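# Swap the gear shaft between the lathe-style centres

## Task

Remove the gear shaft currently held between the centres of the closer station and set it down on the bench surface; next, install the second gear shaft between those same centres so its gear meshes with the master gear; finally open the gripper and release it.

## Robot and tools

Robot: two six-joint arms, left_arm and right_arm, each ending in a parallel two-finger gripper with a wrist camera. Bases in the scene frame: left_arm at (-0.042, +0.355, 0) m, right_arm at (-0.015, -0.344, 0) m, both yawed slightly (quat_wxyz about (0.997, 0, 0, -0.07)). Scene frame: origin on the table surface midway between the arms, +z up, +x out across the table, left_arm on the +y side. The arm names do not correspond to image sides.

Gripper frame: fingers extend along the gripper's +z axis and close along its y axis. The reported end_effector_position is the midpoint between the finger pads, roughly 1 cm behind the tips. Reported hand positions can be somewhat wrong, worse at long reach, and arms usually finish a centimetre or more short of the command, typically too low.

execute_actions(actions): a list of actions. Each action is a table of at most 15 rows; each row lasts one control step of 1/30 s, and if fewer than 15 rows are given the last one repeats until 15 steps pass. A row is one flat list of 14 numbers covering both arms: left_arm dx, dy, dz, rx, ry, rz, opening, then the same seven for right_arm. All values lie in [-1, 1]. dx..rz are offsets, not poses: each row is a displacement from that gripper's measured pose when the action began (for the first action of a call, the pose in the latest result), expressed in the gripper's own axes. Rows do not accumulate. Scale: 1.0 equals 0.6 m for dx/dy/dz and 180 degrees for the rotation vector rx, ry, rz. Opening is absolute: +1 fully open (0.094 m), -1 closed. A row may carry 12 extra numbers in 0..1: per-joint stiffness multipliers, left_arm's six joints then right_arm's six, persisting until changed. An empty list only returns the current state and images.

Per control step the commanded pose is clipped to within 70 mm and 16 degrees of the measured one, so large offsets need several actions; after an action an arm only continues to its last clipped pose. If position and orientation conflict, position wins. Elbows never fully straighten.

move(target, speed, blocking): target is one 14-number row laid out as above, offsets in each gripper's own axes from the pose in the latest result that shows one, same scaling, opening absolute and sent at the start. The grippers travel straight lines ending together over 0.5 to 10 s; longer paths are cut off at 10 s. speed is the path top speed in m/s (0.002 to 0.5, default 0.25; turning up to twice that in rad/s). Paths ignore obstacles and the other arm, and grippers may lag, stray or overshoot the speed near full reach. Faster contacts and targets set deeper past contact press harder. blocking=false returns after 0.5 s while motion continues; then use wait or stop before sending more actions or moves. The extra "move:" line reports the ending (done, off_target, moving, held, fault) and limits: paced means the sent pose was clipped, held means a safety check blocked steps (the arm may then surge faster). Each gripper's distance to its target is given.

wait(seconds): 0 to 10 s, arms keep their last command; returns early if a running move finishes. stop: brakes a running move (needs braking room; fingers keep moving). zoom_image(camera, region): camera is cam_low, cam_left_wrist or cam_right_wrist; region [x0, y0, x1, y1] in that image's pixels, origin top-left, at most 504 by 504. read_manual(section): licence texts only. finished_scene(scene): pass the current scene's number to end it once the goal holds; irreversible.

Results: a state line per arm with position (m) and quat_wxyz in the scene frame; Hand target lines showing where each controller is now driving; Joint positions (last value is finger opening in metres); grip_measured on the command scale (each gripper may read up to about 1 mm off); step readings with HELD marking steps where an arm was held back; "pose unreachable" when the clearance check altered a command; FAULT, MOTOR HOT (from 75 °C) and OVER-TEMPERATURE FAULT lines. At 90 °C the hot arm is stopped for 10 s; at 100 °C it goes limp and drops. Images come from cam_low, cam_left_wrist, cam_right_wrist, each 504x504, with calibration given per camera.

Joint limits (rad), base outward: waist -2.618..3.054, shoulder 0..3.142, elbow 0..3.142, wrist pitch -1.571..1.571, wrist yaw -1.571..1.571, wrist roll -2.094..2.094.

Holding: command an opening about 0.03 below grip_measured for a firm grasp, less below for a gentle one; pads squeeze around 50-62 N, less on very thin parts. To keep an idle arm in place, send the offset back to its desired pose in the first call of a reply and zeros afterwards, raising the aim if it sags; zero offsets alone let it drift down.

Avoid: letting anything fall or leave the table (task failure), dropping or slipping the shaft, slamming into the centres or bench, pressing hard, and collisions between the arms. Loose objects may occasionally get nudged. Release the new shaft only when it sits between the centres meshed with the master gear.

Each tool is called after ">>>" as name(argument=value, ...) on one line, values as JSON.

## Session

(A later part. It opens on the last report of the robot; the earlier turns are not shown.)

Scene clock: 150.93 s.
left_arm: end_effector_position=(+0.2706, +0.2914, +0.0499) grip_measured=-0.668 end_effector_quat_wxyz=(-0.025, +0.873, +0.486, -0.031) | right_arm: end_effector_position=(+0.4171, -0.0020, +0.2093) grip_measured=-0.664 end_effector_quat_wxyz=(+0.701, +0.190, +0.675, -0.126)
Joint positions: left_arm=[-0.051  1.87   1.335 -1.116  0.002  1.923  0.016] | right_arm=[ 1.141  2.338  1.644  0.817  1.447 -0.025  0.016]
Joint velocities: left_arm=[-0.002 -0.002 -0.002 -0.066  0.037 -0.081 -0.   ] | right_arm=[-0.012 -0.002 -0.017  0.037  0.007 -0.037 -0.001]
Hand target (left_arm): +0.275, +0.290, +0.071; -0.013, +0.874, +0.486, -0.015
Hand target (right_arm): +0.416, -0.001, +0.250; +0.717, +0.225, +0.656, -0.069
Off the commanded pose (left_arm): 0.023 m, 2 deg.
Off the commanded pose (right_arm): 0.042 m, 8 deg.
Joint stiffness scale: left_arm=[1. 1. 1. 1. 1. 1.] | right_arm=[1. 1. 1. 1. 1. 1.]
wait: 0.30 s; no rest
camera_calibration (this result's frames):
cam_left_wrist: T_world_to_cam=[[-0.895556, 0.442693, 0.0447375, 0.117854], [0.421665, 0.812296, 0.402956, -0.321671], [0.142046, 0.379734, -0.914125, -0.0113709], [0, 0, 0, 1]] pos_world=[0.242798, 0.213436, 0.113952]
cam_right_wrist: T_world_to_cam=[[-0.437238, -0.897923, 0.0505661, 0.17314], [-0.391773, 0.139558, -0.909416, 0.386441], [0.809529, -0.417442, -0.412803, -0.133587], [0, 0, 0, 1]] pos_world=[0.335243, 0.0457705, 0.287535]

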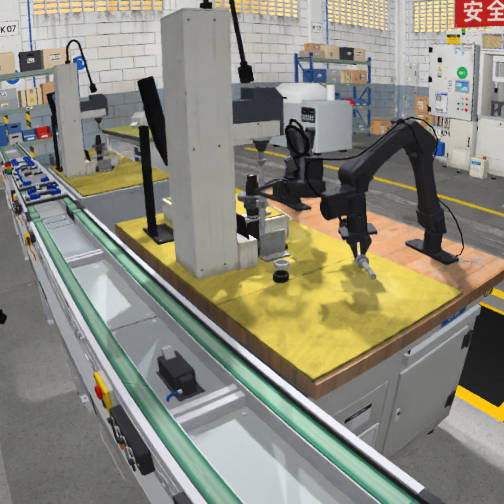

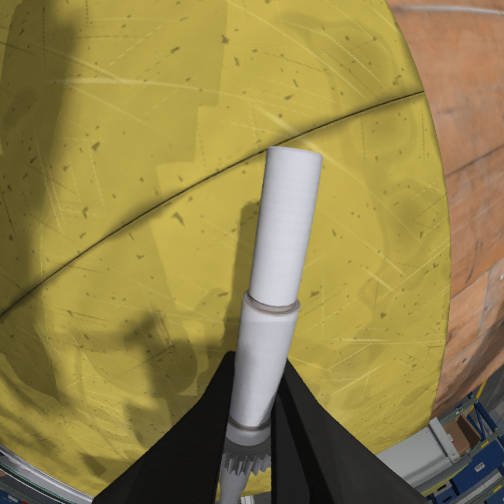

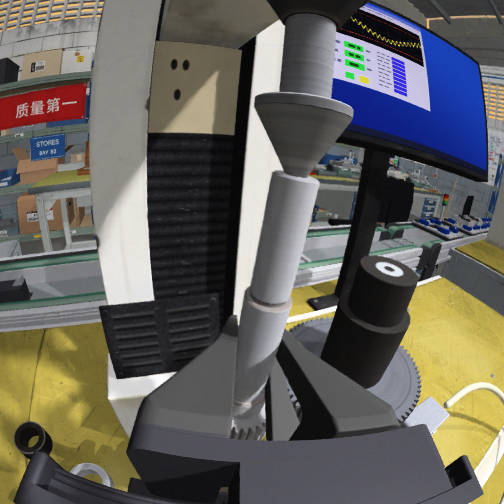

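>>> execute_actions(actions=[[[0,0.005,-0.04,-0.012,0.006,0,-0.72, -0.064,0.008,0,-0.009,-0.008,0.043,-0.72],[0,0.005,-0.045,-0.014,0.007,0,-0.72, -0.060,0.007,0,-0.009,-0.008,0.042,-0.72],[0,0.005,-0.05,-0.016,0.008,0,-0.72, -0.056,0.007,0,-0.008,-0.007,0.041,-0.72],[0,0.005,-0.055,-0.018,0.009,0,-0.72, -0.052,0.007,0,-0.007,-0.007,0.040,-0.72],[0,0.005,-0.06,-0.020,0.010,0,-0.72, -0.048,0.006,0,-0.007,-0.006,0.039,-0.72],[0,0.005,-0.065,-0.022,0.011,0,-0.72, -0.044,0.006,0,-0.006,-0.006,0.038,-0.72],[0,0.005,-0.07,-0.024,0.012,0,-0.72, -0.040,0.005,0,-0.005,-0.005,0.037,-0.72],[0,0.005,-0.075,-0.026,0.012,0,-0.72, -0.036,0.005,0,-0.005,-0.005,0.036,-0.72],[0,0.005,-0.08,-0.028,0.012,0,-0.72, -0.032,0.005,0,-0.004,-0.004,0.035,-0.72],[0,0.005,-0.08,-0.028,0.012,0,-0.72, -0.028,0.004,0,-0.003,-0.004,0.034,-0.72],[0,0.005,-0.08,-0.028,0.012,0,-0.72, -0.025,0.004,0,-0.003,-0.004,0.033,-0.72]]])

Scene clock: 158.63 s.
left_arm: end_effector_position=(+0.2736, +0.2907, +0.0767) grip_measured=-0.668 end_effector_quat_wxyz=(-0.008, +0.874, +0.486, -0.010) | right_arm: end_effector_position=(+0.4175, -0.0013, +0.2075) grip_measured=-0.664 end_effector_quat_wxyz=(+0.702, +0.196, +0.674, -0.119)
Joint positions: left_arm=[-0.051  1.806  1.365 -1.155  0.002  1.923  0.016] | right_arm=[ 1.141  2.342  1.644  0.815  1.444 -0.002  0.016]
Joint velocities: left_arm=[-0.007  0.017  0.042  0.007  0.007 -0.081 -0.001] | right_arm=[-0.002 -0.002  0.012 -0.007 -0.051  0.066 -0.001]
Hand target (left_arm): +0.277, +0.288, +0.098; +0.004, +0.874, +0.486, +0.007
Hand target (right_arm): +0.417, -0.001, +0.224; +0.710, +0.221, +0.662, -0.087
Off the commanded pose (left_arm): 0.021 m, 2 deg.
Off the commanded pose (right_arm): 0.017 m, 5 deg.
Joint stiffness scale: left_arm=[1. 1. 1. 1. 1. 1.] | right_arm=[1. 1. 1. 1. 1. 1.]
Step readings (end_effector_position):
0: left_arm (+0.2692, +0.2916, +0.0501) | right_arm (+0.4171, -0.0020, +0.2093)
1: left_arm (+0.2692, +0.2916, +0.0501) | right_arm (+0.4171, -0.0020, +0.2093)
2: left_arm (+0.2690, +0.2917, +0.0501) | right_arm (+0.4171, -0.0020, +0.2093)
4: left_arm (+0.2687, +0.2917, +0.0511) | right_arm (+0.4171, -0.0019, +0.2093)
8: left_arm (+0.2685, +0.2918, +0.0598) | right_arm (+0.4173, -0.0017, +0.2093)
15: end_effector_position above
camera_calibration (this result's frames):
cam_left_wrist: T_world_to_cam=[[-0.896538, 0.442895, -0.00801466, 0.123864], [0.39978, 0.816789, 0.415972, -0.329538], [0.190778, 0.369731, -0.909342, 0.00211909], [0, 0, 0, 1]] pos_world=[0.242387, 0.213521, 0.139998]
cam_right_wrist: T_world_to_cam=[[-0.434855, -0.899922, 0.0322725, 0.176829], [-0.385224, 0.153513, -0.909965, 0.382216], [0.813943, -0.408135, -0.413427, -0.136067], [0, 0, 0, 1]] pos_world=[0.334884, 0.044923, 0.285843]

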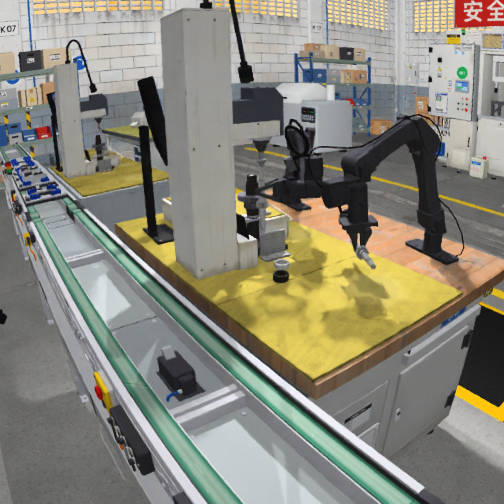

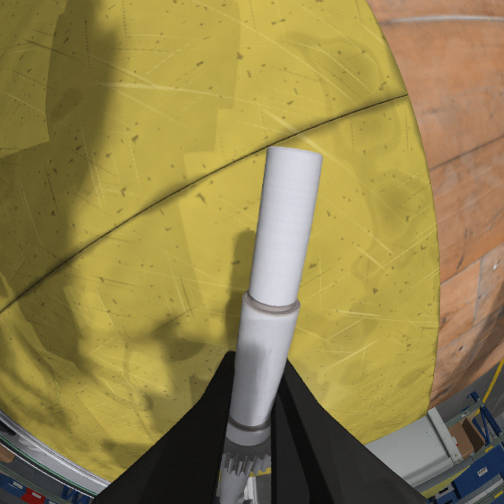

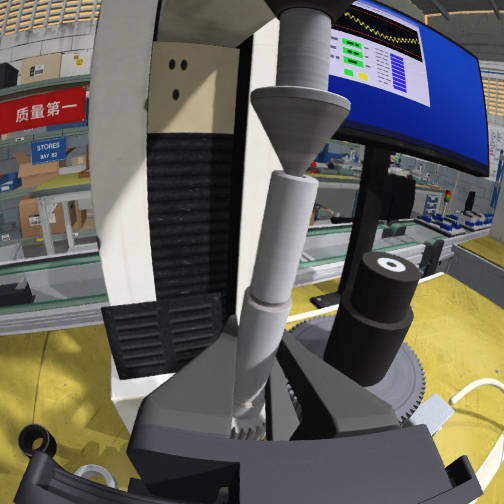

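>>> execute_actions(actions=[[[0,0.005,-0.035,-0.012,0.005,0,-0.72, -0.026,0.003,0,-0.002,-0.004,0.026,-0.72],[0,0.005,-0.035,-0.012,0.005,0,-0.72, -0.024,0.003,0,-0.002,-0.004,0.025,-0.72],[0,0.005,-0.035,-0.012,0.005,0,-0.72, -0.022,0.002,0,-0.002,-0.004,0.024,-0.72],[0,0.005,-0.035,-0.012,0.005,0,-0.72, -0.020,0.002,0,-0.002,-0.003,0.023,-0.72],[0,0.005,-0.035,-0.012,0.005,0,-0.72, -0.018,0.002,0,-0.002,-0.003,0.022,-0.72],[0,0.005,-0.035,-0.012,0.005,0,-0.72, -0.016,0.001,0,-0.002,-0.003,0.021,-0.72],[0,0.005,-0.035,-0.012,0.005,0,-0.72, -0.014,0.001,0,-0.002,-0.003,0.020,-0.72]]])

Scene clock: 162.67 s.
left_arm: end_effector_position=(+0.2718, +0.2910, +0.0769) grip_measured=-0.668 end_effector_quat_wxyz=(-0.010, +0.874, +0.486, -0.013) | right_arm: end_effector_position=(+0.4178, -0.0008, +0.2036) grip_measured=-0.664 end_effector_quat_wxyz=(+0.702, +0.196, +0.674, -0.119)
Joint positions: left_arm=[-0.051  1.806  1.366 -1.163  0.003  1.923  0.016] | right_arm=[1.141 2.349 1.644 0.815 1.444 0.007 0.016]
Joint velocities: left_arm=[-0.002 -0.017  0.007 -0.066 -0.022 -0.022 -0.001] | right_arm=[-0.002 -0.012 -0.012 -0.007 -0.051 -0.066 -0.001]
Hand target (left_arm): +0.276, +0.289, +0.097; +0.005, +0.874, +0.486, +0.006
Hand target (right_arm): +0.417, -0.002, +0.216; +0.708, +0.214, +0.666, -0.095
Off the commanded pose (left_arm): 0.021 m, 3 deg.
Off the commanded pose (right_arm): 0.012 m, 4 deg.
Joint stiffness scale: left_arm=[1. 1. 1. 1. 1. 1.] | right_arm=[1. 1. 1. 1. 1. 1.]
Step readings (end_effector_position):
0: left_arm (+0.2719, +0.2911, +0.0769) | right_arm (+0.4175, -0.0013, +0.2075)
1: left_arm (+0.2719, +0.2911, +0.0769) | right_arm (+0.4175, -0.0013, +0.2075)
2: left_arm (+0.2719, +0.2911, +0.0769) | right_arm (+0.4175, -0.0013, +0.2075)
4: left_arm (+0.2718, +0.2910, +0.0769) | right_arm (+0.4175, -0.0013, +0.2075)
8: left_arm (+0.2718, +0.2910, +0.0769) | right_arm (+0.4175, -0.0012, +0.2067)
15: end_effector_position above
camera_calibration (this result's frames):
cam_left_wrist: T_world_to_cam=[[-0.896581, 0.442878, -0.00119694, 0.121687], [0.40277, 0.816503, 0.413642, -0.329669], [0.18417, 0.370381, -0.910439, 0.00428405], [0, 0, 0, 1]] pos_world=[0.241094, 0.213696, 0.140411]
cam_right_wrist: T_world_to_cam=[[-0.434731, -0.900011, 0.0314505, 0.177724], [-0.3857, 0.154519, -0.909593, 0.378903], [0.813784, -0.407559, -0.414308, -0.137474], [0, 0, 0, 1]] pos_world=[0.335279, 0.0453776, 0.282101]

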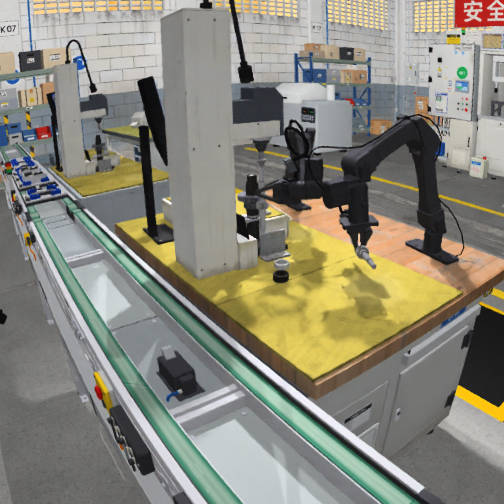

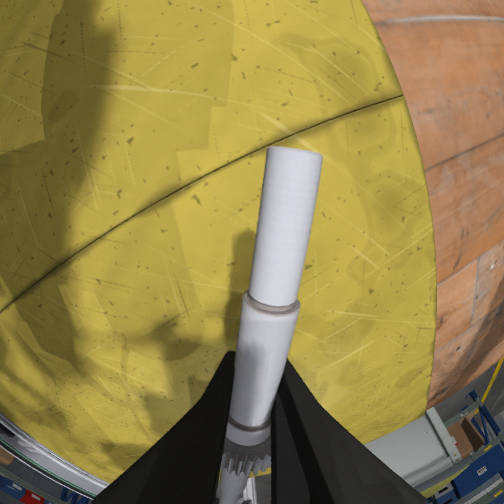

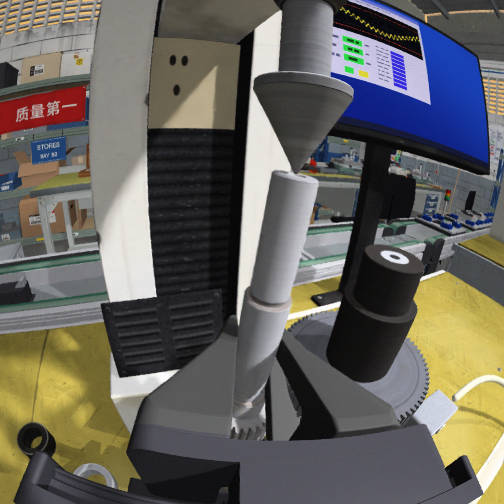

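>>> execute_actions(actions=[[[0,0.005,-0.035,-0.014,0.006,0,-0.72, -0.019,0.003,-0.005,-0.004,-0.003,0.020,-0.72],[0,0.005,-0.035,-0.014,0.006,0,-0.72, -0.019,0.005,-0.010,-0.006,-0.003,0.020,-0.72],[0,0.005,-0.035,-0.014,0.006,0,-0.72, -0.019,0.007,-0.015,-0.008,-0.003,0.020,-0.72],[0,0.005,-0.035,-0.014,0.006,0,-0.72, -0.019,0.009,-0.020,-0.010,-0.003,0.020,-0.72],[0,0.005,-0.035,-0.014,0.006,0,-0.72, -0.019,0.011,-0.025,-0.012,-0.003,0.020,-0.72],[0,0.005,-0.035,-0.014,0.006,0,-0.72, -0.019,0.013,-0.030,-0.014,-0.003,0.020,-0.72],[0,0.005,-0.035,-0.014,0.006,0,-0.72, -0.021,0.014,-0.035,-0.016,-0.003,0.020,-0.72]]])

Scene clock: 171.67 s.
left_arm: end_effector_position=(+0.2718, +0.2910, +0.0769) grip_measured=-0.668 end_effector_quat_wxyz=(-0.010, +0.874, +0.486, -0.013) | right_arm: end_effector_position=(+0.4029, +0.0141, +0.1983) grip_measured=-0.664 end_effector_quat_wxyz=(+0.703, +0.180, +0.679, -0.108)
Joint positions: left_arm=[-0.051  1.806  1.366 -1.163  0.003  1.923  0.016] | right_arm=[1.18  2.349 1.625 0.824 1.444 0.008 0.016]
Joint velocities: left_arm=[-0.007  0.002  0.002  0.037  0.022 -0.022 -0.002] | right_arm=[ 0.002  0.012  0.007  0.095 -0.037 -0.022 -0.001]
Hand target (left_arm): +0.275, +0.289, +0.097; +0.005, +0.874, +0.486, +0.006
Hand target (right_arm): +0.402, +0.014, +0.217; +0.711, +0.200, +0.670, -0.080
Off the commanded pose (left_arm): 0.021 m, 3 deg.
Off the commanded pose (right_arm): 0.019 m, 4 deg.
Joint stiffness scale: left_arm=[1. 1. 1. 1. 1. 1.] | right_arm=[1. 1. 1. 1. 1. 1.]
Step readings (end_effector_position):
0: left_arm (+0.2718, +0.2910, +0.0769) | right_arm (+0.4178, -0.0008, +0.2036)
1: left_arm (+0.2718, +0.2910, +0.0769) | right_arm (+0.4178, -0.0008, +0.2036)
2: left_arm (+0.2718, +0.2910, +0.0769) | right_arm (+0.4178, -0.0008, +0.2036)
4: left_arm (+0.2718, +0.2910, +0.0769) | right_arm (+0.4174, -0.0004, +0.2033)
8: left_arm (+0.2718, +0.2910, +0.0769) | right_arm (+0.4121, +0.0043, +0.1999)
15: end_effector_position above
camera_calibration (this result's frames):
cam_left_wrist: T_world_to_cam=[[-0.896581, 0.442878, -0.00119694, 0.121687], [0.40277, 0.816503, 0.413642, -0.329669], [0.18417, 0.370381, -0.910439, 0.00428405], [0, 0, 0, 1]] pos_world=[0.241094, 0.213696, 0.140411]
cam_right_wrist: T_world_to_cam=[[-0.398848, -0.916122, 0.0405155, 0.168776], [-0.395885, 0.132166, -0.908739, 0.370237], [0.827161, -0.378489, -0.415393, -0.127082], [0, 0, 0, 1]] pos_world=[0.319004, 0.0575879, 0.276822]

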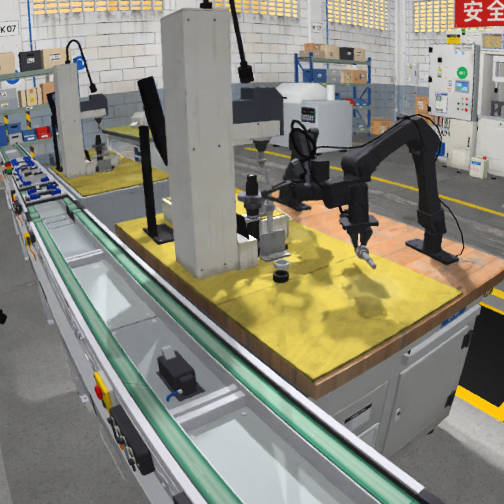

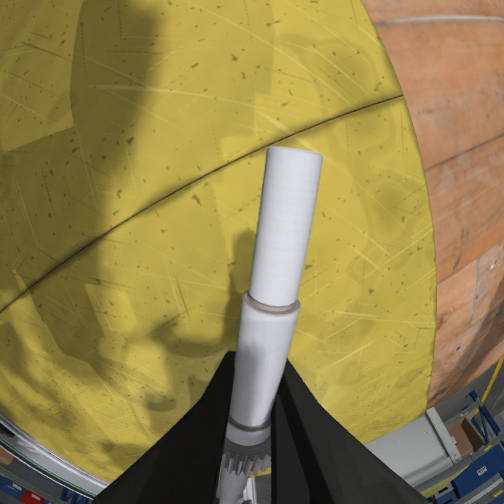

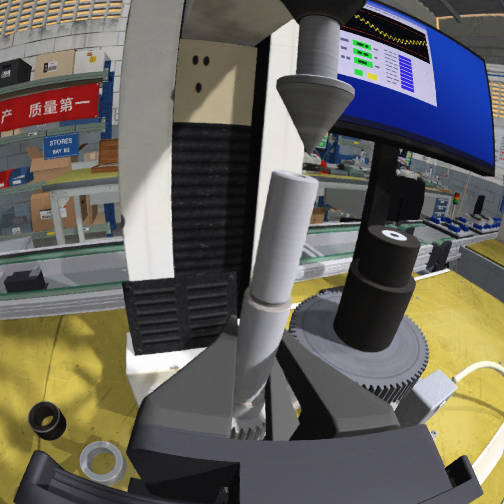

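>>> execute_actions(actions=[])

Scene clock: 185.90 s.
left_arm: end_effector_position=(+0.2718, +0.2910, +0.0769) grip_measured=-0.668 end_effector_quat_wxyz=(-0.010, +0.874, +0.486, -0.013) | right_arm: end_effector_position=(+0.4029, +0.0140, +0.1987) grip_measured=-0.664 end_effector_quat_wxyz=(+0.704, +0.181, +0.679, -0.106)
Joint positions: left_arm=[-0.051  1.806  1.366 -1.163  0.003  1.923  0.016] | right_arm=[1.18  2.349 1.625 0.829 1.444 0.007 0.016]
Joint velocities: left_arm=[ 0.002  0.007 -0.012  0.066  0.022  0.007 -0.001] | right_arm=[-0.012  0.007 -0.012  0.037 -0.037  0.037 -0.001]
Hand target (left_arm): +0.275, +0.289, +0.097; +0.005, +0.874, +0.486, +0.006
Hand target (right_arm): +0.402, +0.014, +0.217; +0.711, +0.200, +0.670, -0.080
Off the commanded pose (left_arm): 0.021 m, 3 deg.
Off the commanded pose (right_arm): 0.018 m, 4 deg.
Joint stiffness scale: left_arm=[1. 1. 1. 1. 1. 1.] | right_arm=[1. 1. 1. 1. 1. 1.]
camera_calibration (this result's frames):
cam_left_wrist: T_world_to_cam=[[-0.896581, 0.442878, -0.00119694, 0.121687], [0.40277, 0.816503, 0.413642, -0.329669], [0.18417, 0.370381, -0.910439, 0.00428405], [0, 0, 0, 1]] pos_world=[0.241094, 0.213696, 0.140411]
cam_right_wrist: T_world_to_cam=[[-0.398943, -0.916255, 0.0363616, 0.169578], [-0.393856, 0.135408, -0.909144, 0.369866], [0.828083, -0.377018, -0.414893, -0.127378], [0, 0, 0, 1]] pos_world=[0.318806, 0.0572696, 0.277247]

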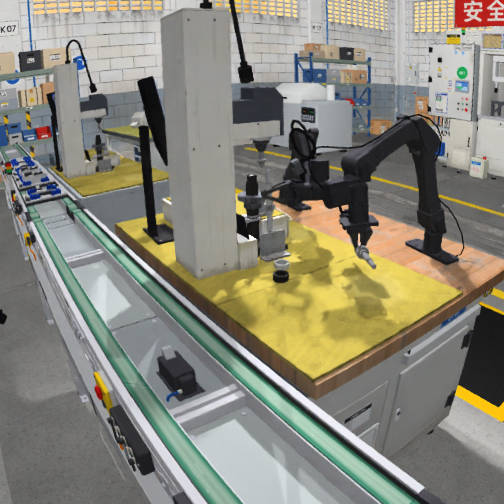

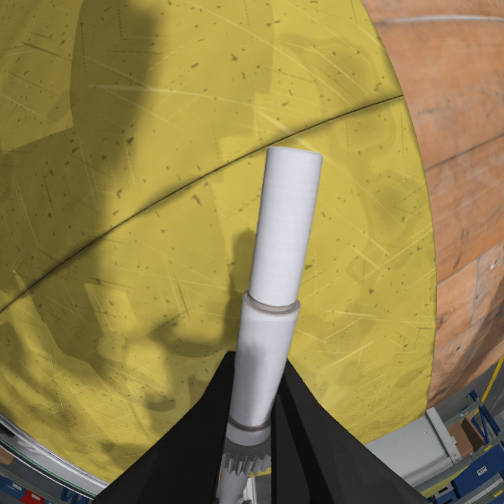

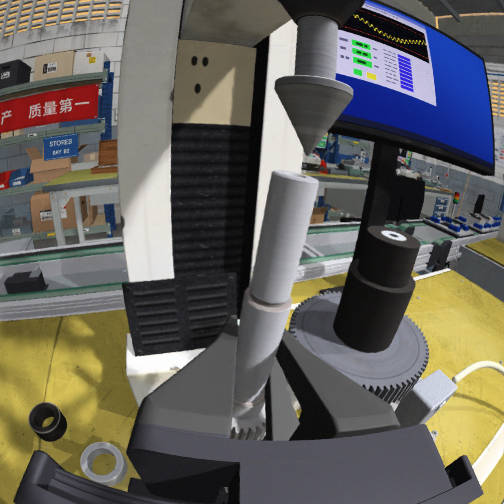

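>>> execute_actions(actions=[[[0,0.005,-0.035,-0.014,0.006,0,-0.72,-0.032,-0.005,-0.012,0,0,0.02,-0.72],[0,0.005,-0.035,-0.014,0.006,0,-0.72,-0.034,-0.01,-0.022,0,0,0.02,-0.72],[0,0.005,-0.035,-0.014,0.006,0,-0.72,-0.036,-0.015,-0.032,0,0,0.02,-0.72],[0,0.005,-0.035,-0.014,0.006,0,-0.72,-0.038,-0.02,-0.042,0,0,0.02,-0.72],[0,0.005,-0.035,-0.014,0.006,0,-0.72,-0.04,-0.025,-0.052,0,0,0.02,-0.72],[0,0.005,-0.035,-0.014,0.006,0,-0.72,-0.042,-0.03,-0.062,0,0,0.02,-0.72],[0,0.005,-0.035,-0.014,0.006,0,-0.72,-0.044,-0.035,-0.072,0,0,0.02,-0.72],[0,0.005,-0.035,-0.014,0.006,0,-0.72,-0.046,-0.04,-0.082,0,0,0.02,-0.72]]])

Scene clock: 191.03 s.
left_arm: end_effector_position=(+0.2718, +0.2910, +0.0769) grip_measured=-0.668 end_effector_quat_wxyz=(-0.010, +0.874, +0.486, -0.013) | right_arm: end_effector_position=(+0.3475, +0.0190, +0.1970) grip_measured=-0.664 end_effector_quat_wxyz=(+0.700, +0.162, +0.687, -0.108)
Joint positions: left_arm=[-0.051  1.806  1.366 -1.163  0.003  1.923  0.016] | right_arm=[1.285 2.253 1.47  0.835 1.524 0.027 0.016]
Joint velocities: left_arm=[-0.022  0.017  0.002 -0.066 -0.037  0.007 -0.001] | right_arm=[ 0.037  0.002 -0.017 -0.007  0.066 -0.007  0.   ]
Hand target (left_arm): +0.275, +0.289, +0.097; +0.005, +0.874, +0.486, +0.006
Hand target (right_arm): +0.347, +0.009, +0.222; +0.704, +0.203, +0.676, -0.084
Off the commanded pose (left_arm): 0.021 m, 3 deg.
Off the commanded pose (right_arm): 0.028 m, 6 deg.
Joint stiffness scale: left_arm=[1. 1. 1. 1. 1. 1.] | right_arm=[1. 1. 1. 1. 1. 1.]
Step readings (end_effector_position):
0: left_arm (+0.2718, +0.2910, +0.0769) | right_arm (+0.4029, +0.0140, +0.1987)
1: left_arm (+0.2718, +0.2910, +0.0769) | right_arm (+0.4028, +0.0139, +0.1980)
2: left_arm (+0.2718, +0.2910, +0.0769) | right_arm (+0.4020, +0.0133, +0.1971)
4: left_arm (+0.2718, +0.2910, +0.0769) | right_arm (+0.3974, +0.0110, +0.1968)
8: left_arm (+0.2718, +0.2910, +0.0769) | right_arm (+0.3764, +0.0086, +0.1968)
15: end_effector_position above
camera_calibration (this result's frames):
cam_left_wrist: T_world_to_cam=[[-0.896581, 0.442878, -0.00119694, 0.121687], [0.40277, 0.816503, 0.413642, -0.329669], [0.18417, 0.370381, -0.910439, 0.00428405], [0, 0, 0, 1]] pos_world=[0.241094, 0.213696, 0.140411]
cam_right_wrist: T_world_to_cam=[[-0.373876, -0.924872, 0.0694904, 0.137038], [-0.417535, 0.100937, -0.903037, 0.353508], [0.82818, -0.366639, -0.423904, -0.0788258], [0, 0, 0, 1]] pos_world=[0.264119, 0.0621599, 0.276293]

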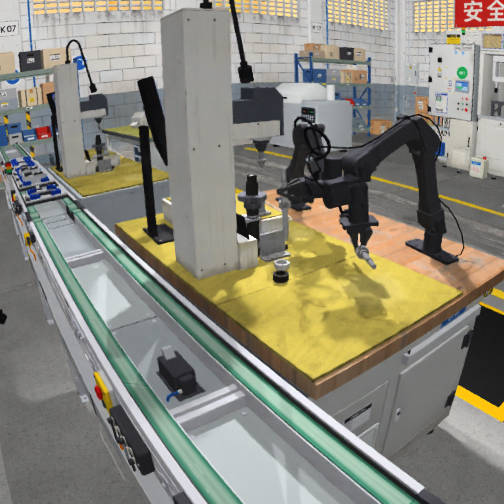

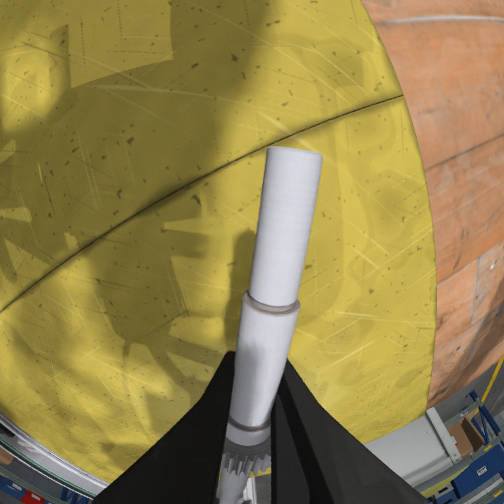

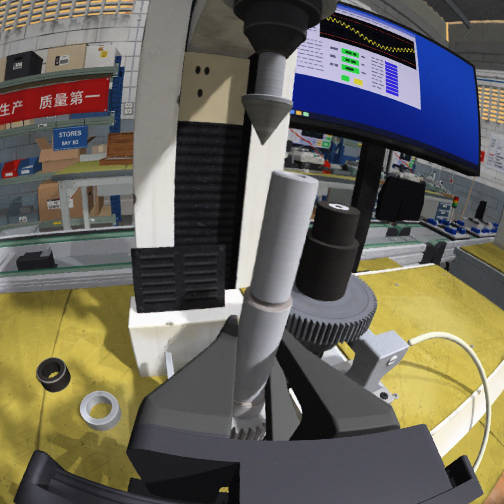

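>>> execute_actions(actions=[[[0,0.005,-0.035,-0.014,0.006,0,-0.72,-0.05,-0.02,-0.005,-0.01,0,0.03,-0.72],[0,0.005,-0.035,-0.014,0.006,0,-0.72,-0.06,-0.025,-0.01,-0.02,0,0.03,-0.72],[0,0.005,-0.035,-0.014,0.006,0,-0.72,-0.07,-0.03,-0.015,-0.03,0,0.03,-0.72],[0,0.005,-0.035,-0.014,0.006,0,-0.72,-0.08,-0.035,-0.02,-0.04,0,0.03,-0.72],[0,0.005,-0.035,-0.014,0.006,0,-0.72,-0.09,-0.04,-0.025,-0.05,0,0.03,-0.72],[0,0.005,-0.035,-0.014,0.006,0,-0.72,-0.10,-0.045,-0.03,-0.06,0,0.03,-0.72],[0,0.005,-0.035,-0.014,0.006,0,-0.72,-0.11,-0.05,-0.035,-0.07,0,0.03,-0.72],[0,0.005,-0.035,-0.014,0.006,0,-0.72,-0.12,-0.055,-0.04,-0.08,0,0.03,-0.72],[0,0.005,-0.035,-0.014,0.006,0,-0.72,-0.13,-0.06,-0.045,-0.09,0,0.03,-0.72],[0,0.005,-0.035,-0.014,0.006,0,-0.72,-0.14,-0.065,-0.05,-0.10,0,0.03,-0.72]]])

Scene clock: 210.70 s.
left_arm: end_effector_position=(+0.2718, +0.2910, +0.0769) grip_measured=-0.668 end_effector_quat_wxyz=(-0.010, +0.874, +0.486, -0.013) | right_arm: end_effector_position=(+0.3042, -0.0229, +0.2710) grip_measured=-0.664 end_effector_quat_wxyz=(+0.716, +0.100, +0.691, +0.001)
Joint positions: left_arm=[-0.051  1.806  1.366 -1.163  0.003  1.923  0.016] | right_arm=[1.324 1.803 1.082 0.826 1.319 0.044 0.016]
Joint velocities: left_arm=[-0.007 -0.017  0.007 -0.037  0.037  0.007 -0.002] | right_arm=[ 0.007 -0.164 -0.002 -0.007 -0.359  0.051 -0.   ]
Hand target (left_arm): +0.275, +0.289, +0.097; +0.005, +0.874, +0.486, +0.006
Hand target (right_arm): +0.302, -0.012, +0.278; +0.720, +0.084, +0.689, +0.033
Off the commanded pose (left_arm): 0.021 m, 3 deg.
Off the commanded pose (right_arm): 0.013 m, 4 deg.
Joint stiffness scale: left_arm=[1. 1. 1. 1. 1. 1.] | right_arm=[1. 1. 1. 1. 1. 1.]
Step readings (end_effector_position):
0: left_arm (+0.2718, +0.2910, +0.0769) | right_arm (+0.3470, +0.0169, +0.1966)
1: left_arm (+0.2718, +0.2910, +0.0769) | right_arm (+0.3467, +0.0164, +0.1965)
2: left_arm (+0.2718, +0.2910, +0.0769) | right_arm (+0.3452, +0.0138, +0.1961)
4: left_arm (+0.2718, +0.2910, +0.0769) | right_arm (+0.3394, +0.0040, +0.1973)
8: left_arm (+0.2718, +0.2910, +0.0769) | right_arm (+0.3248, -0.0144, +0.2171)
15: end_effector_position above
camera_calibration (this result's frames):
cam_left_wrist: T_world_to_cam=[[-0.896581, 0.442878, -0.00119694, 0.121687], [0.40277, 0.816503, 0.413642, -0.329669], [0.18417, 0.370381, -0.910439, 0.00428405], [0, 0, 0, 1]] pos_world=[0.241094, 0.213696, 0.140411]
cam_right_wrist: T_world_to_cam=[[-0.141456, -0.989943, 0.00183493, 0.0230487], [-0.399492, 0.0553884, -0.915062, 0.403136], [0.905757, -0.130174, -0.403309, -0.0507251], [0, 0, 0, 1]] pos_world=[0.210255, -0.00611524, 0.348394]

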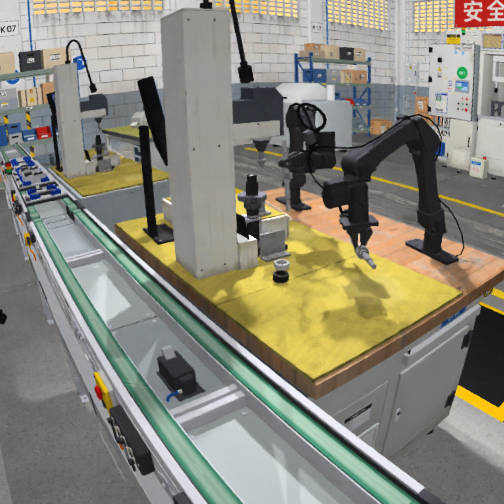

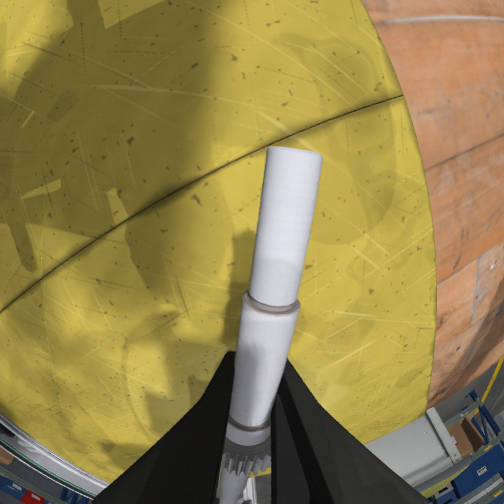

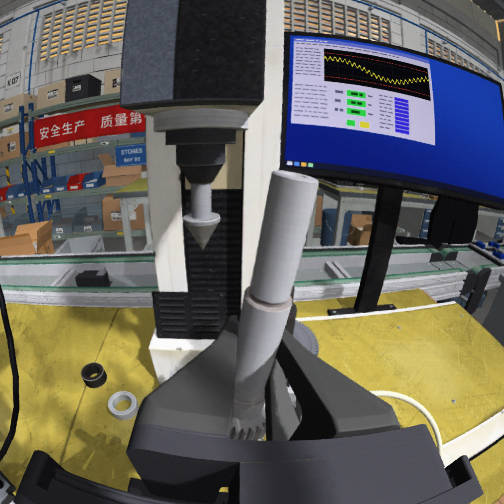

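>>> move(target=[-0.42,0.023,-0.07,-0.014,0.006,0.167,-0.72,0.196,-0.367,-0.142,-0.404,0.405,-0.447,-0.72], speed=0.3)

Scene clock: 242.00 s.
left_arm: end_effector_position=(+0.1477, +0.0691, +0.1121) grip_measured=-0.668 end_effector_quat_wxyz=(+0.009, +0.970, +0.241, -0.017) | right_arm: end_effector_position=(+0.1910, -0.2087, +0.1128) grip_measured=-0.664 end_effector_quat_wxyz=(+0.008, +0.707, -0.707, -0.004)
Joint positions: left_arm=[-0.816  1.841  1.55  -1.277  0.038  1.687  0.016] | right_arm=[ 0.72   1.491  1.169 -1.266 -0.005 -0.996  0.016]
Joint velocities: left_arm=[-0.007 -0.007  0.012 -0.095 -0.007  0.022 -0.001] | right_arm=[-0.002 -0.002  0.012  0.007 -0.022 -0.007  0.002]
Hand target (left_arm): +0.150, +0.065, +0.123; +0.016, +0.970, +0.243, -0.012
Hand target (right_arm): +0.196, -0.212, +0.122; +0.005, +0.706, -0.708, +0.005
Off the commanded pose (left_arm): 0.011 m, 2 deg.
Off the commanded pose (right_arm): 0.009 m, 1 deg.
Joint stiffness scale: left_arm=[1. 1. 1. 1. 1. 1.] | right_arm=[1. 1. 1. 1. 1. 1.]
move: off_target (left_arm)
camera_calibration (this result's frames):
cam_left_wrist: T_world_to_cam=[[-0.550587, 0.833966, -0.0367954, 0.0345884], [0.76102, 0.519567, 0.388456, -0.142616], [0.343077, 0.185877, -0.920732, 0.131801], [0, 0, 0, 1]] pos_world=[0.0823596, 0.0207542, 0.178026]
cam_right_wrist: T_world_to_cam=[[0.989193, 0.145501, -0.018078, -0.153287], [0.139124, -0.892537, 0.428978, -0.228893], [0.0462816, -0.426857, -0.903134, 0.122466], [0, 0, 0, 1]] pos_world=[0.177806, -0.129717, 0.206022]

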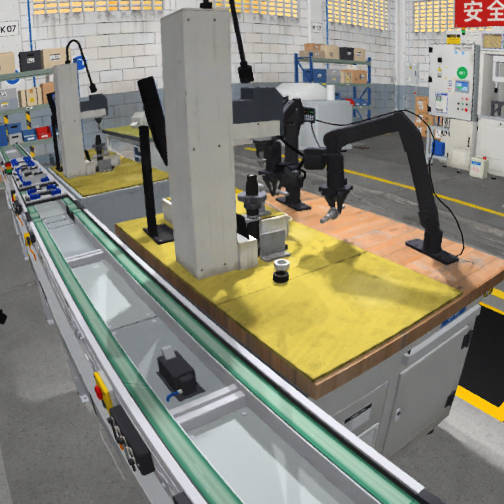

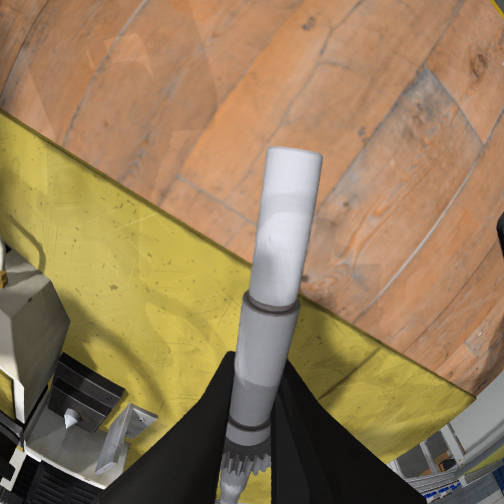

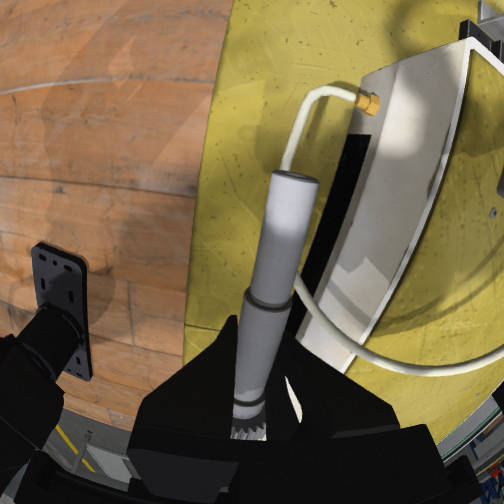

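>>> move(target=[-0.062,0.088,0.098,0,0,0,-0.72,0,0.043,0.125,0,0,0,-0.72], speed=0.12)

Scene clock: 257.70 s.
left_arm: end_effector_position=(+0.1326, +0.0153, +0.0404) grip_measured=-0.668 end_effector_quat_wxyz=(-0.011, +0.971, +0.239, -0.027) | right_arm: end_effector_position=(+0.1660, -0.2104, +0.0350) grip_measured=-0.664 end_effector_quat_wxyz=(+0.012, +0.706, -0.709, -0.005)
Joint positions: left_arm=[-0.925  2.069  1.58  -1.117  0.046  1.584  0.016] | right_arm=[ 0.774  1.491  0.85  -0.956 -0.006 -0.939  0.016]
Joint velocities: left_arm=[-0.007  0.002 -0.027  0.007 -0.037 -0.037  0.001] | right_arm=[-0.007 -0.012 -0.007  0.022 -0.022  0.022 -0.   ]
Hand target (left_arm): +0.137, +0.005, +0.053; +0.009, +0.970, +0.241, -0.020
Hand target (right_arm): +0.164, -0.209, +0.038; +0.008, +0.707, -0.707, -0.004
Off the commanded pose (left_arm): 0.020 m, 2 deg.
Off the commanded pose (right_arm): 0.004 m, 1 deg.
Joint stiffness scale: left_arm=[1. 1. 1. 1. 1. 1.] | right_arm=[1. 1. 1. 1. 1. 1.]
move: off_target (left_arm)
camera_calibration (this result's frames):
cam_left_wrist: T_world_to_cam=[[-0.546575, 0.837387, 0.00621374, 0.066193], [0.774354, 0.50258, 0.384434, -0.0767019], [0.318797, 0.214934, -0.923132, 0.0837811], [0, 0, 0, 1]] pos_world=[0.0688647, -0.0348877, 0.106416]
cam_right_wrist: T_world_to_cam=[[0.989465, 0.142352, -0.0263792, -0.130158], [0.139658, -0.890497, 0.433026, -0.193278], [0.0381513, -0.432148, -0.900995, 0.0528061], [0, 0, 0, 1]] pos_world=[0.153765, -0.130765, 0.127839]

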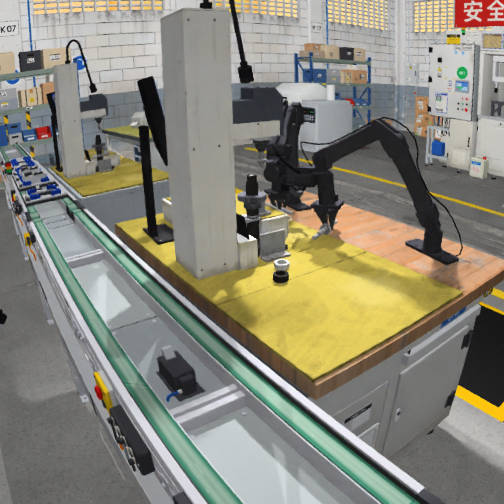

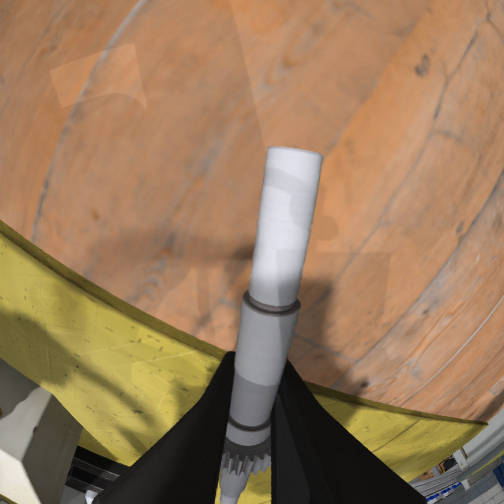

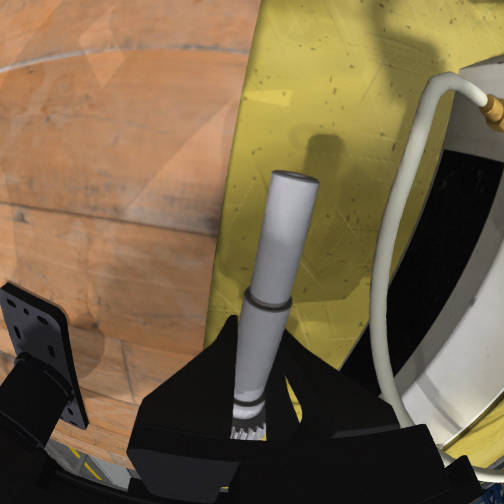

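>>> execute_actions(actions=[[[0,0.018,-0.019,-0.012,0.008,0,-0.72,0,-0.002,-0.003,0,0,0,-0.72],[0,0.018,-0.017,-0.012,0.008,0,-0.72,0,-0.004,0,0,0,0,-0.72],[0,0.018,-0.015,-0.012,0.008,0,-0.72,0,-0.006,0.003,0,0,0,-0.72],[0,0.018,-0.013,-0.012,0.008,0,-0.72,0,-0.008,0.006,0,0,0,-0.72],[0,0.018,-0.011,-0.012,0.008,0,-0.72,0,-0.008,0.009,0,0,0,-0.72],[0,0.018,-0.009,-0.012,0.008,0,-0.72,0,-0.008,0.012,0,0,0,-0.72],[0,0.018,-0.007,-0.012,0.008,0,-0.72,0,-0.008,0.015,0,0,0,-0.72],[0,0.018,-0.005,-0.012,0.008,0,-0.72,0,-0.008,0.018,0,0,0,-0.72]]])

Scene clock: 263.43 s.
left_arm: end_effector_position=(+0.1365, +0.0099, +0.0402) grip_measured=-0.668 end_effector_quat_wxyz=(+0.000, +0.971, +0.239, -0.018) | right_arm: end_effector_position=(+0.1698, -0.2076, +0.0250) grip_measured=-0.664 end_effector_quat_wxyz=(+0.011, +0.707, -0.707, -0.005)
Joint positions: left_arm=[-0.928  2.069  1.58  -1.09   0.034  1.58   0.016] | right_arm=[ 0.774  1.524  0.837 -0.907 -0.006 -0.943  0.016]
Joint velocities: left_arm=[-0.017 -0.017  0.012  0.022  0.066 -0.081 -0.001] | right_arm=[ 0.002  0.002 -0.012  0.022  0.022 -0.022 -0.   ]
Hand target (left_arm): +0.138, +0.006, +0.043; +0.004, +0.971, +0.239, -0.010
Hand target (right_arm): +0.170, -0.210, +0.024; +0.012, +0.706, -0.709, -0.005
Off the commanded pose (left_arm): 0.005 m, 1 deg.
Off the commanded pose (right_arm): 0.003 m, 0 deg.
Joint stiffness scale: left_arm=[1. 1. 1. 1. 1. 1.] | right_arm=[1. 1. 1. 1. 1. 1.]
Step readings (end_effector_position):
0: left_arm (+0.1326, +0.0153, +0.0404) | right_arm (+0.1660, -0.2103, +0.0350)
1: left_arm (+0.1328, +0.0154, +0.0404) | right_arm (+0.1660, -0.2103, +0.0350)
2: left_arm (+0.1331, +0.0154, +0.0404) | right_arm (+0.1661, -0.2103, +0.0350)
4: left_arm (+0.1335, +0.0151, +0.0403) | right_arm (+0.1666, -0.2099, +0.0341)
8: left_arm (+0.1348, +0.0128, +0.0402) | right_arm (+0.1692, -0.2081, +0.0295)
15: end_effector_position above
camera_calibration (this result's frames):
cam_left_wrist: T_world_to_cam=[[-0.546841, 0.836977, -0.0208465, 0.0738895], [0.765338, 0.50982, 0.392862, -0.076088], [0.339444, 0.198878, -0.919361, 0.0806832], [0, 0, 0, 1]] pos_world=[0.0712514, -0.0390988, 0.105609]
cam_right_wrist: T_world_to_cam=[[0.988919, 0.146548, -0.023702, -0.133731], [0.142343, -0.890722, 0.431686, -0.187473], [0.042151, -0.430276, -0.901713, 0.0445934], [0, 0, 0, 1]] pos_world=[0.157055, -0.128201, 0.11797]

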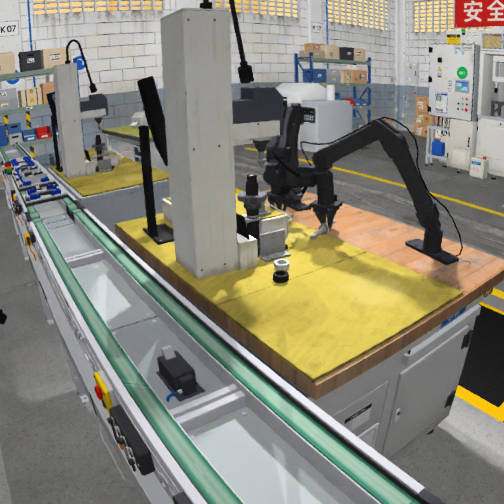

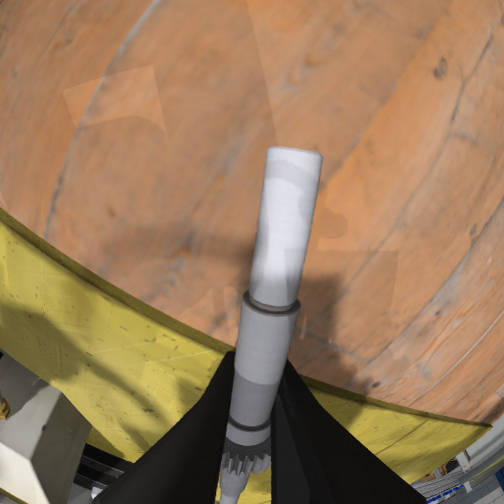

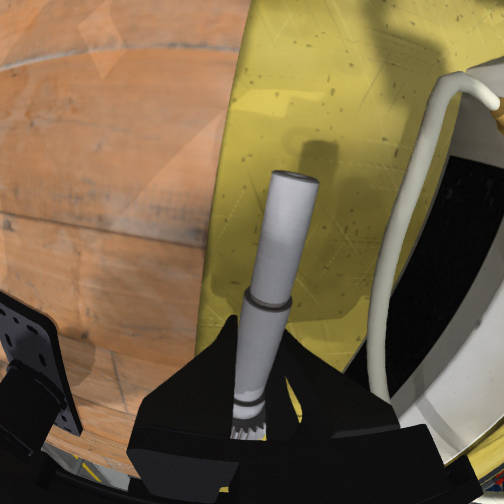

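>>> execute_actions(actions=[[[0,0.006,-0.003,0,0.004,0,-0.72,0,0,0.003,0,0,0,-0.72],[0,0.006,0,0,0.004,0,-0.72,0,0,0.005,0,0,0,-0.72],[0,0.006,0.003,0,0.004,0,-0.72,0,0,0.007,0,0,0,-0.72],[0,0.006,0.006,0,0.004,0,-0.72,0,0,0.009,0,0,0,-0.72],[0,0.006,0.009,0,0.004,0,-0.72,0,0,0.011,0,0,0,-0.72],[0,0.006,0.012,0,0.004,0,-0.72,0,0,0.012,0,0,0,-0.72],[0,0.006,0.015,0,0.004,0,-0.72,0,0,0.012,0,0,0,-0.72]]])

Scene clock: 267.77 s.
left_arm: end_effector_position=(+0.1385, +0.0085, +0.0339) grip_measured=-0.668 end_effector_quat_wxyz=(-0.002, +0.971, +0.239, -0.015) | right_arm: end_effector_position=(+0.1711, -0.2067, +0.0187) grip_measured=-0.664 end_effector_quat_wxyz=(+0.008, +0.707, -0.707, -0.004)
Joint positions: left_arm=[-0.929  2.086  1.58  -1.076  0.028  1.579  0.016] | right_arm=[ 0.774  1.537  0.821 -0.873 -0.006 -0.944  0.016]
Joint velocities: left_arm=[-0.002  0.002 -0.017 -0.066  0.007 -0.007 -0.001] | right_arm=[ 0.007 -0.012 -0.007  0.066 -0.022 -0.037  0.001]
Hand target (left_arm): +0.138, +0.007, +0.031; -0.001, +0.971, +0.239, -0.012
Hand target (right_arm): +0.170, -0.208, +0.018; +0.011, +0.707, -0.707, -0.005
Off the commanded pose (left_arm): 0.003 m, 0 deg.
Off the commanded pose (right_arm): 0.002 m, 0 deg.
Joint stiffness scale: left_arm=[1. 1. 1. 1. 1. 1.] | right_arm=[1. 1. 1. 1. 1. 1.]
Step readings (end_effector_position):
0: left_arm (+0.1367, +0.0097, +0.0402) | right_arm (+0.1710, -0.2067, +0.0250)
1: left_arm (+0.1367, +0.0097, +0.0402) | right_arm (+0.1711, -0.2066, +0.0250)
2: left_arm (+0.1366, +0.0098, +0.0397) | right_arm (+0.1714, -0.2065, +0.0250)
4: left_arm (+0.1367, +0.0098, +0.0382) | right_arm (+0.1722, -0.2059, +0.0247)
8: left_arm (+0.1374, +0.0093, +0.0339) | right_arm (+0.1719, -0.2061, +0.0211)
15: end_effector_position above
camera_calibration (this result's frames):
cam_left_wrist: T_world_to_cam=[[-0.546687, 0.837118, -0.019158, 0.0759923], [0.763401, 0.507684, 0.399344, -0.0743405], [0.344024, 0.203691, -0.916601, 0.0737554], [0, 0, 0, 1]] pos_world=[0.072922, -0.0408963, 0.0987475]
cam_right_wrist: T_world_to_cam=[[0.988961, 0.146997, -0.0186297, -0.13525], [0.14069, -0.892118, 0.429339, -0.184064], [0.0464917, -0.427221, -0.902951, 0.0391072], [0, 0, 0, 1]] pos_world=[0.157835, -0.127618, 0.111818]

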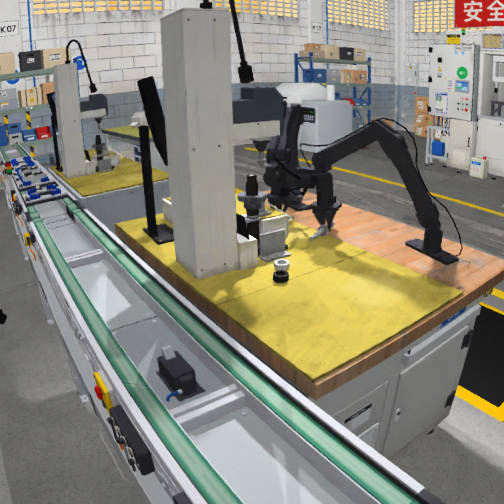

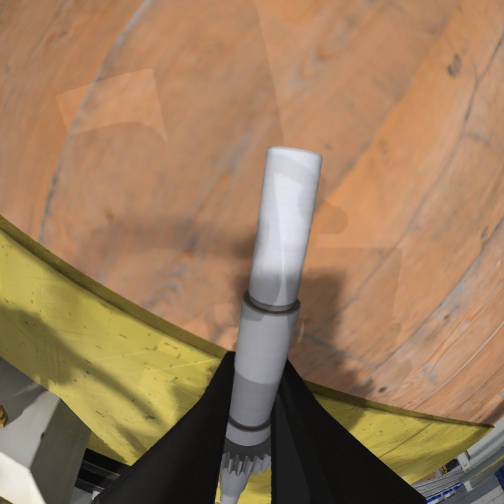

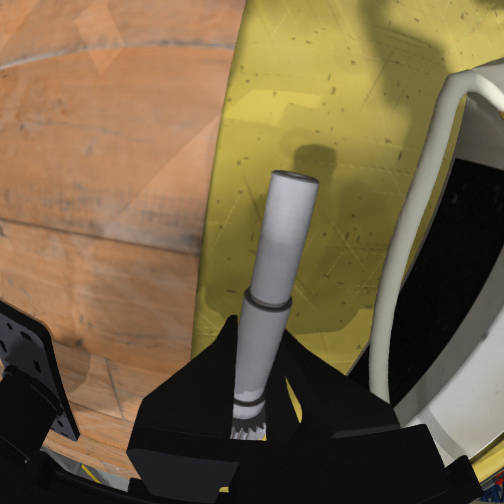

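>>> execute_actions(actions=[[[0,0,0.006,0,0.002,0,-0.72,0,0,0.003,0,0,0,-0.72],[0,0,0.008,0,0.002,0,-0.72,0,0,0.005,0,0,0,-0.72],[0,0,0.010,0,0.002,0,-0.72,0,0,0.007,0,0,0,-0.72],[0,0,0.012,0,0.002,0,-0.72,0,0,0.009,0,0,0,-0.72]]])

Scene clock: 270.80 s.
left_arm: end_effector_position=(+0.1401, +0.0063, +0.0339) grip_measured=-0.668 end_effector_quat_wxyz=(+0.003, +0.971, +0.239, -0.012) | right_arm: end_effector_position=(+0.1737, -0.2048, +0.0177) grip_measured=-0.664 end_effector_quat_wxyz=(+0.001, +0.707, -0.707, -0.003)
Joint positions: left_arm=[-0.929  2.086  1.58  -1.065  0.025  1.579  0.016] | right_arm=[ 0.774  1.537  0.817 -0.854 -0.006 -0.944  0.016]
Joint velocities: left_arm=[-0.002  0.007  0.007  0.022 -0.037 -0.022  0.001] | right_arm=[-0.007 -0.007  0.002 -0.007 -0.007  0.022  0.   ]
Hand target (left_arm): +0.138, +0.009, +0.027; -0.003, +0.971, +0.239, -0.012
Hand target (right_arm): +0.171, -0.207, +0.013; +0.008, +0.707, -0.707, -0.004
Off the commanded pose (left_arm): 0.008 m, 1 deg.
Off the commanded pose (right_arm): 0.006 m, 1 deg.
Joint stiffness scale: left_arm=[1. 1. 1. 1. 1. 1.] | right_arm=[1. 1. 1. 1. 1. 1.]
Step readings (end_effector_position):
0: left_arm (+0.1385, +0.0085, +0.0339) | right_arm (+0.1717, -0.2062, +0.0187)
1: left_arm (+0.1385, +0.0085, +0.0339) | right_arm (+0.1718, -0.2062, +0.0186)
2: left_arm (+0.1385, +0.0084, +0.0339) | right_arm (+0.1721, -0.2059, +0.0186)
4: left_arm (+0.1388, +0.0080, +0.0339) | right_arm (+0.1731, -0.2052, +0.0184)
8: left_arm (+0.1397, +0.0068, +0.0339) | right_arm (+0.1737, -0.2048, +0.0177)
15: end_effector_position above
camera_calibration (this result's frames):
cam_left_wrist: T_world_to_cam=[[-0.546503, 0.83692, -0.0299957, 0.0790143], [0.760587, 0.511012, 0.400467, -0.0741328], [0.350487, 0.196042, -0.91582, 0.0727312], [0, 0, 0, 1]] pos_world=[0.0740747, -0.0425043, 0.0986666]
cam_right_wrist: T_world_to_cam=[[0.989105, 0.147101, -0.00577249, -0.138354], [0.135687, -0.895747, 0.423352, -0.182095], [0.0571047, -0.419523, -0.905947, 0.0386992], [0, 0, 0, 1]] pos_world=[0.159344, -0.126524, 0.111351]

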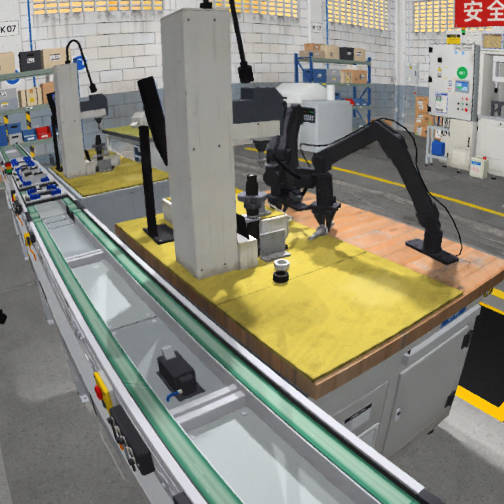

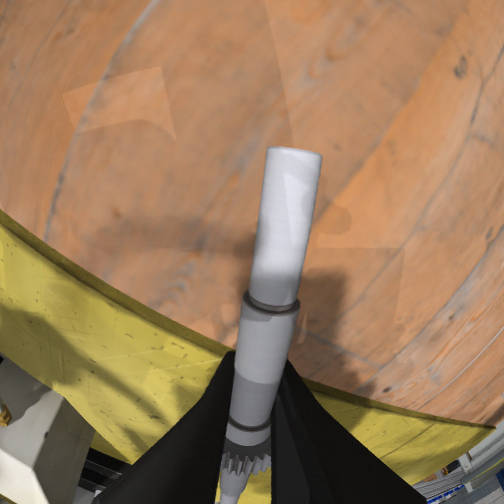

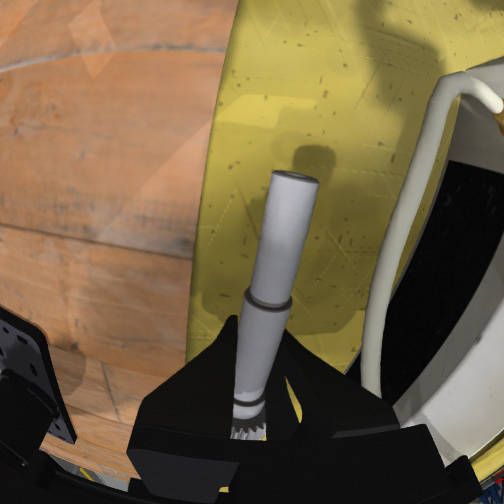

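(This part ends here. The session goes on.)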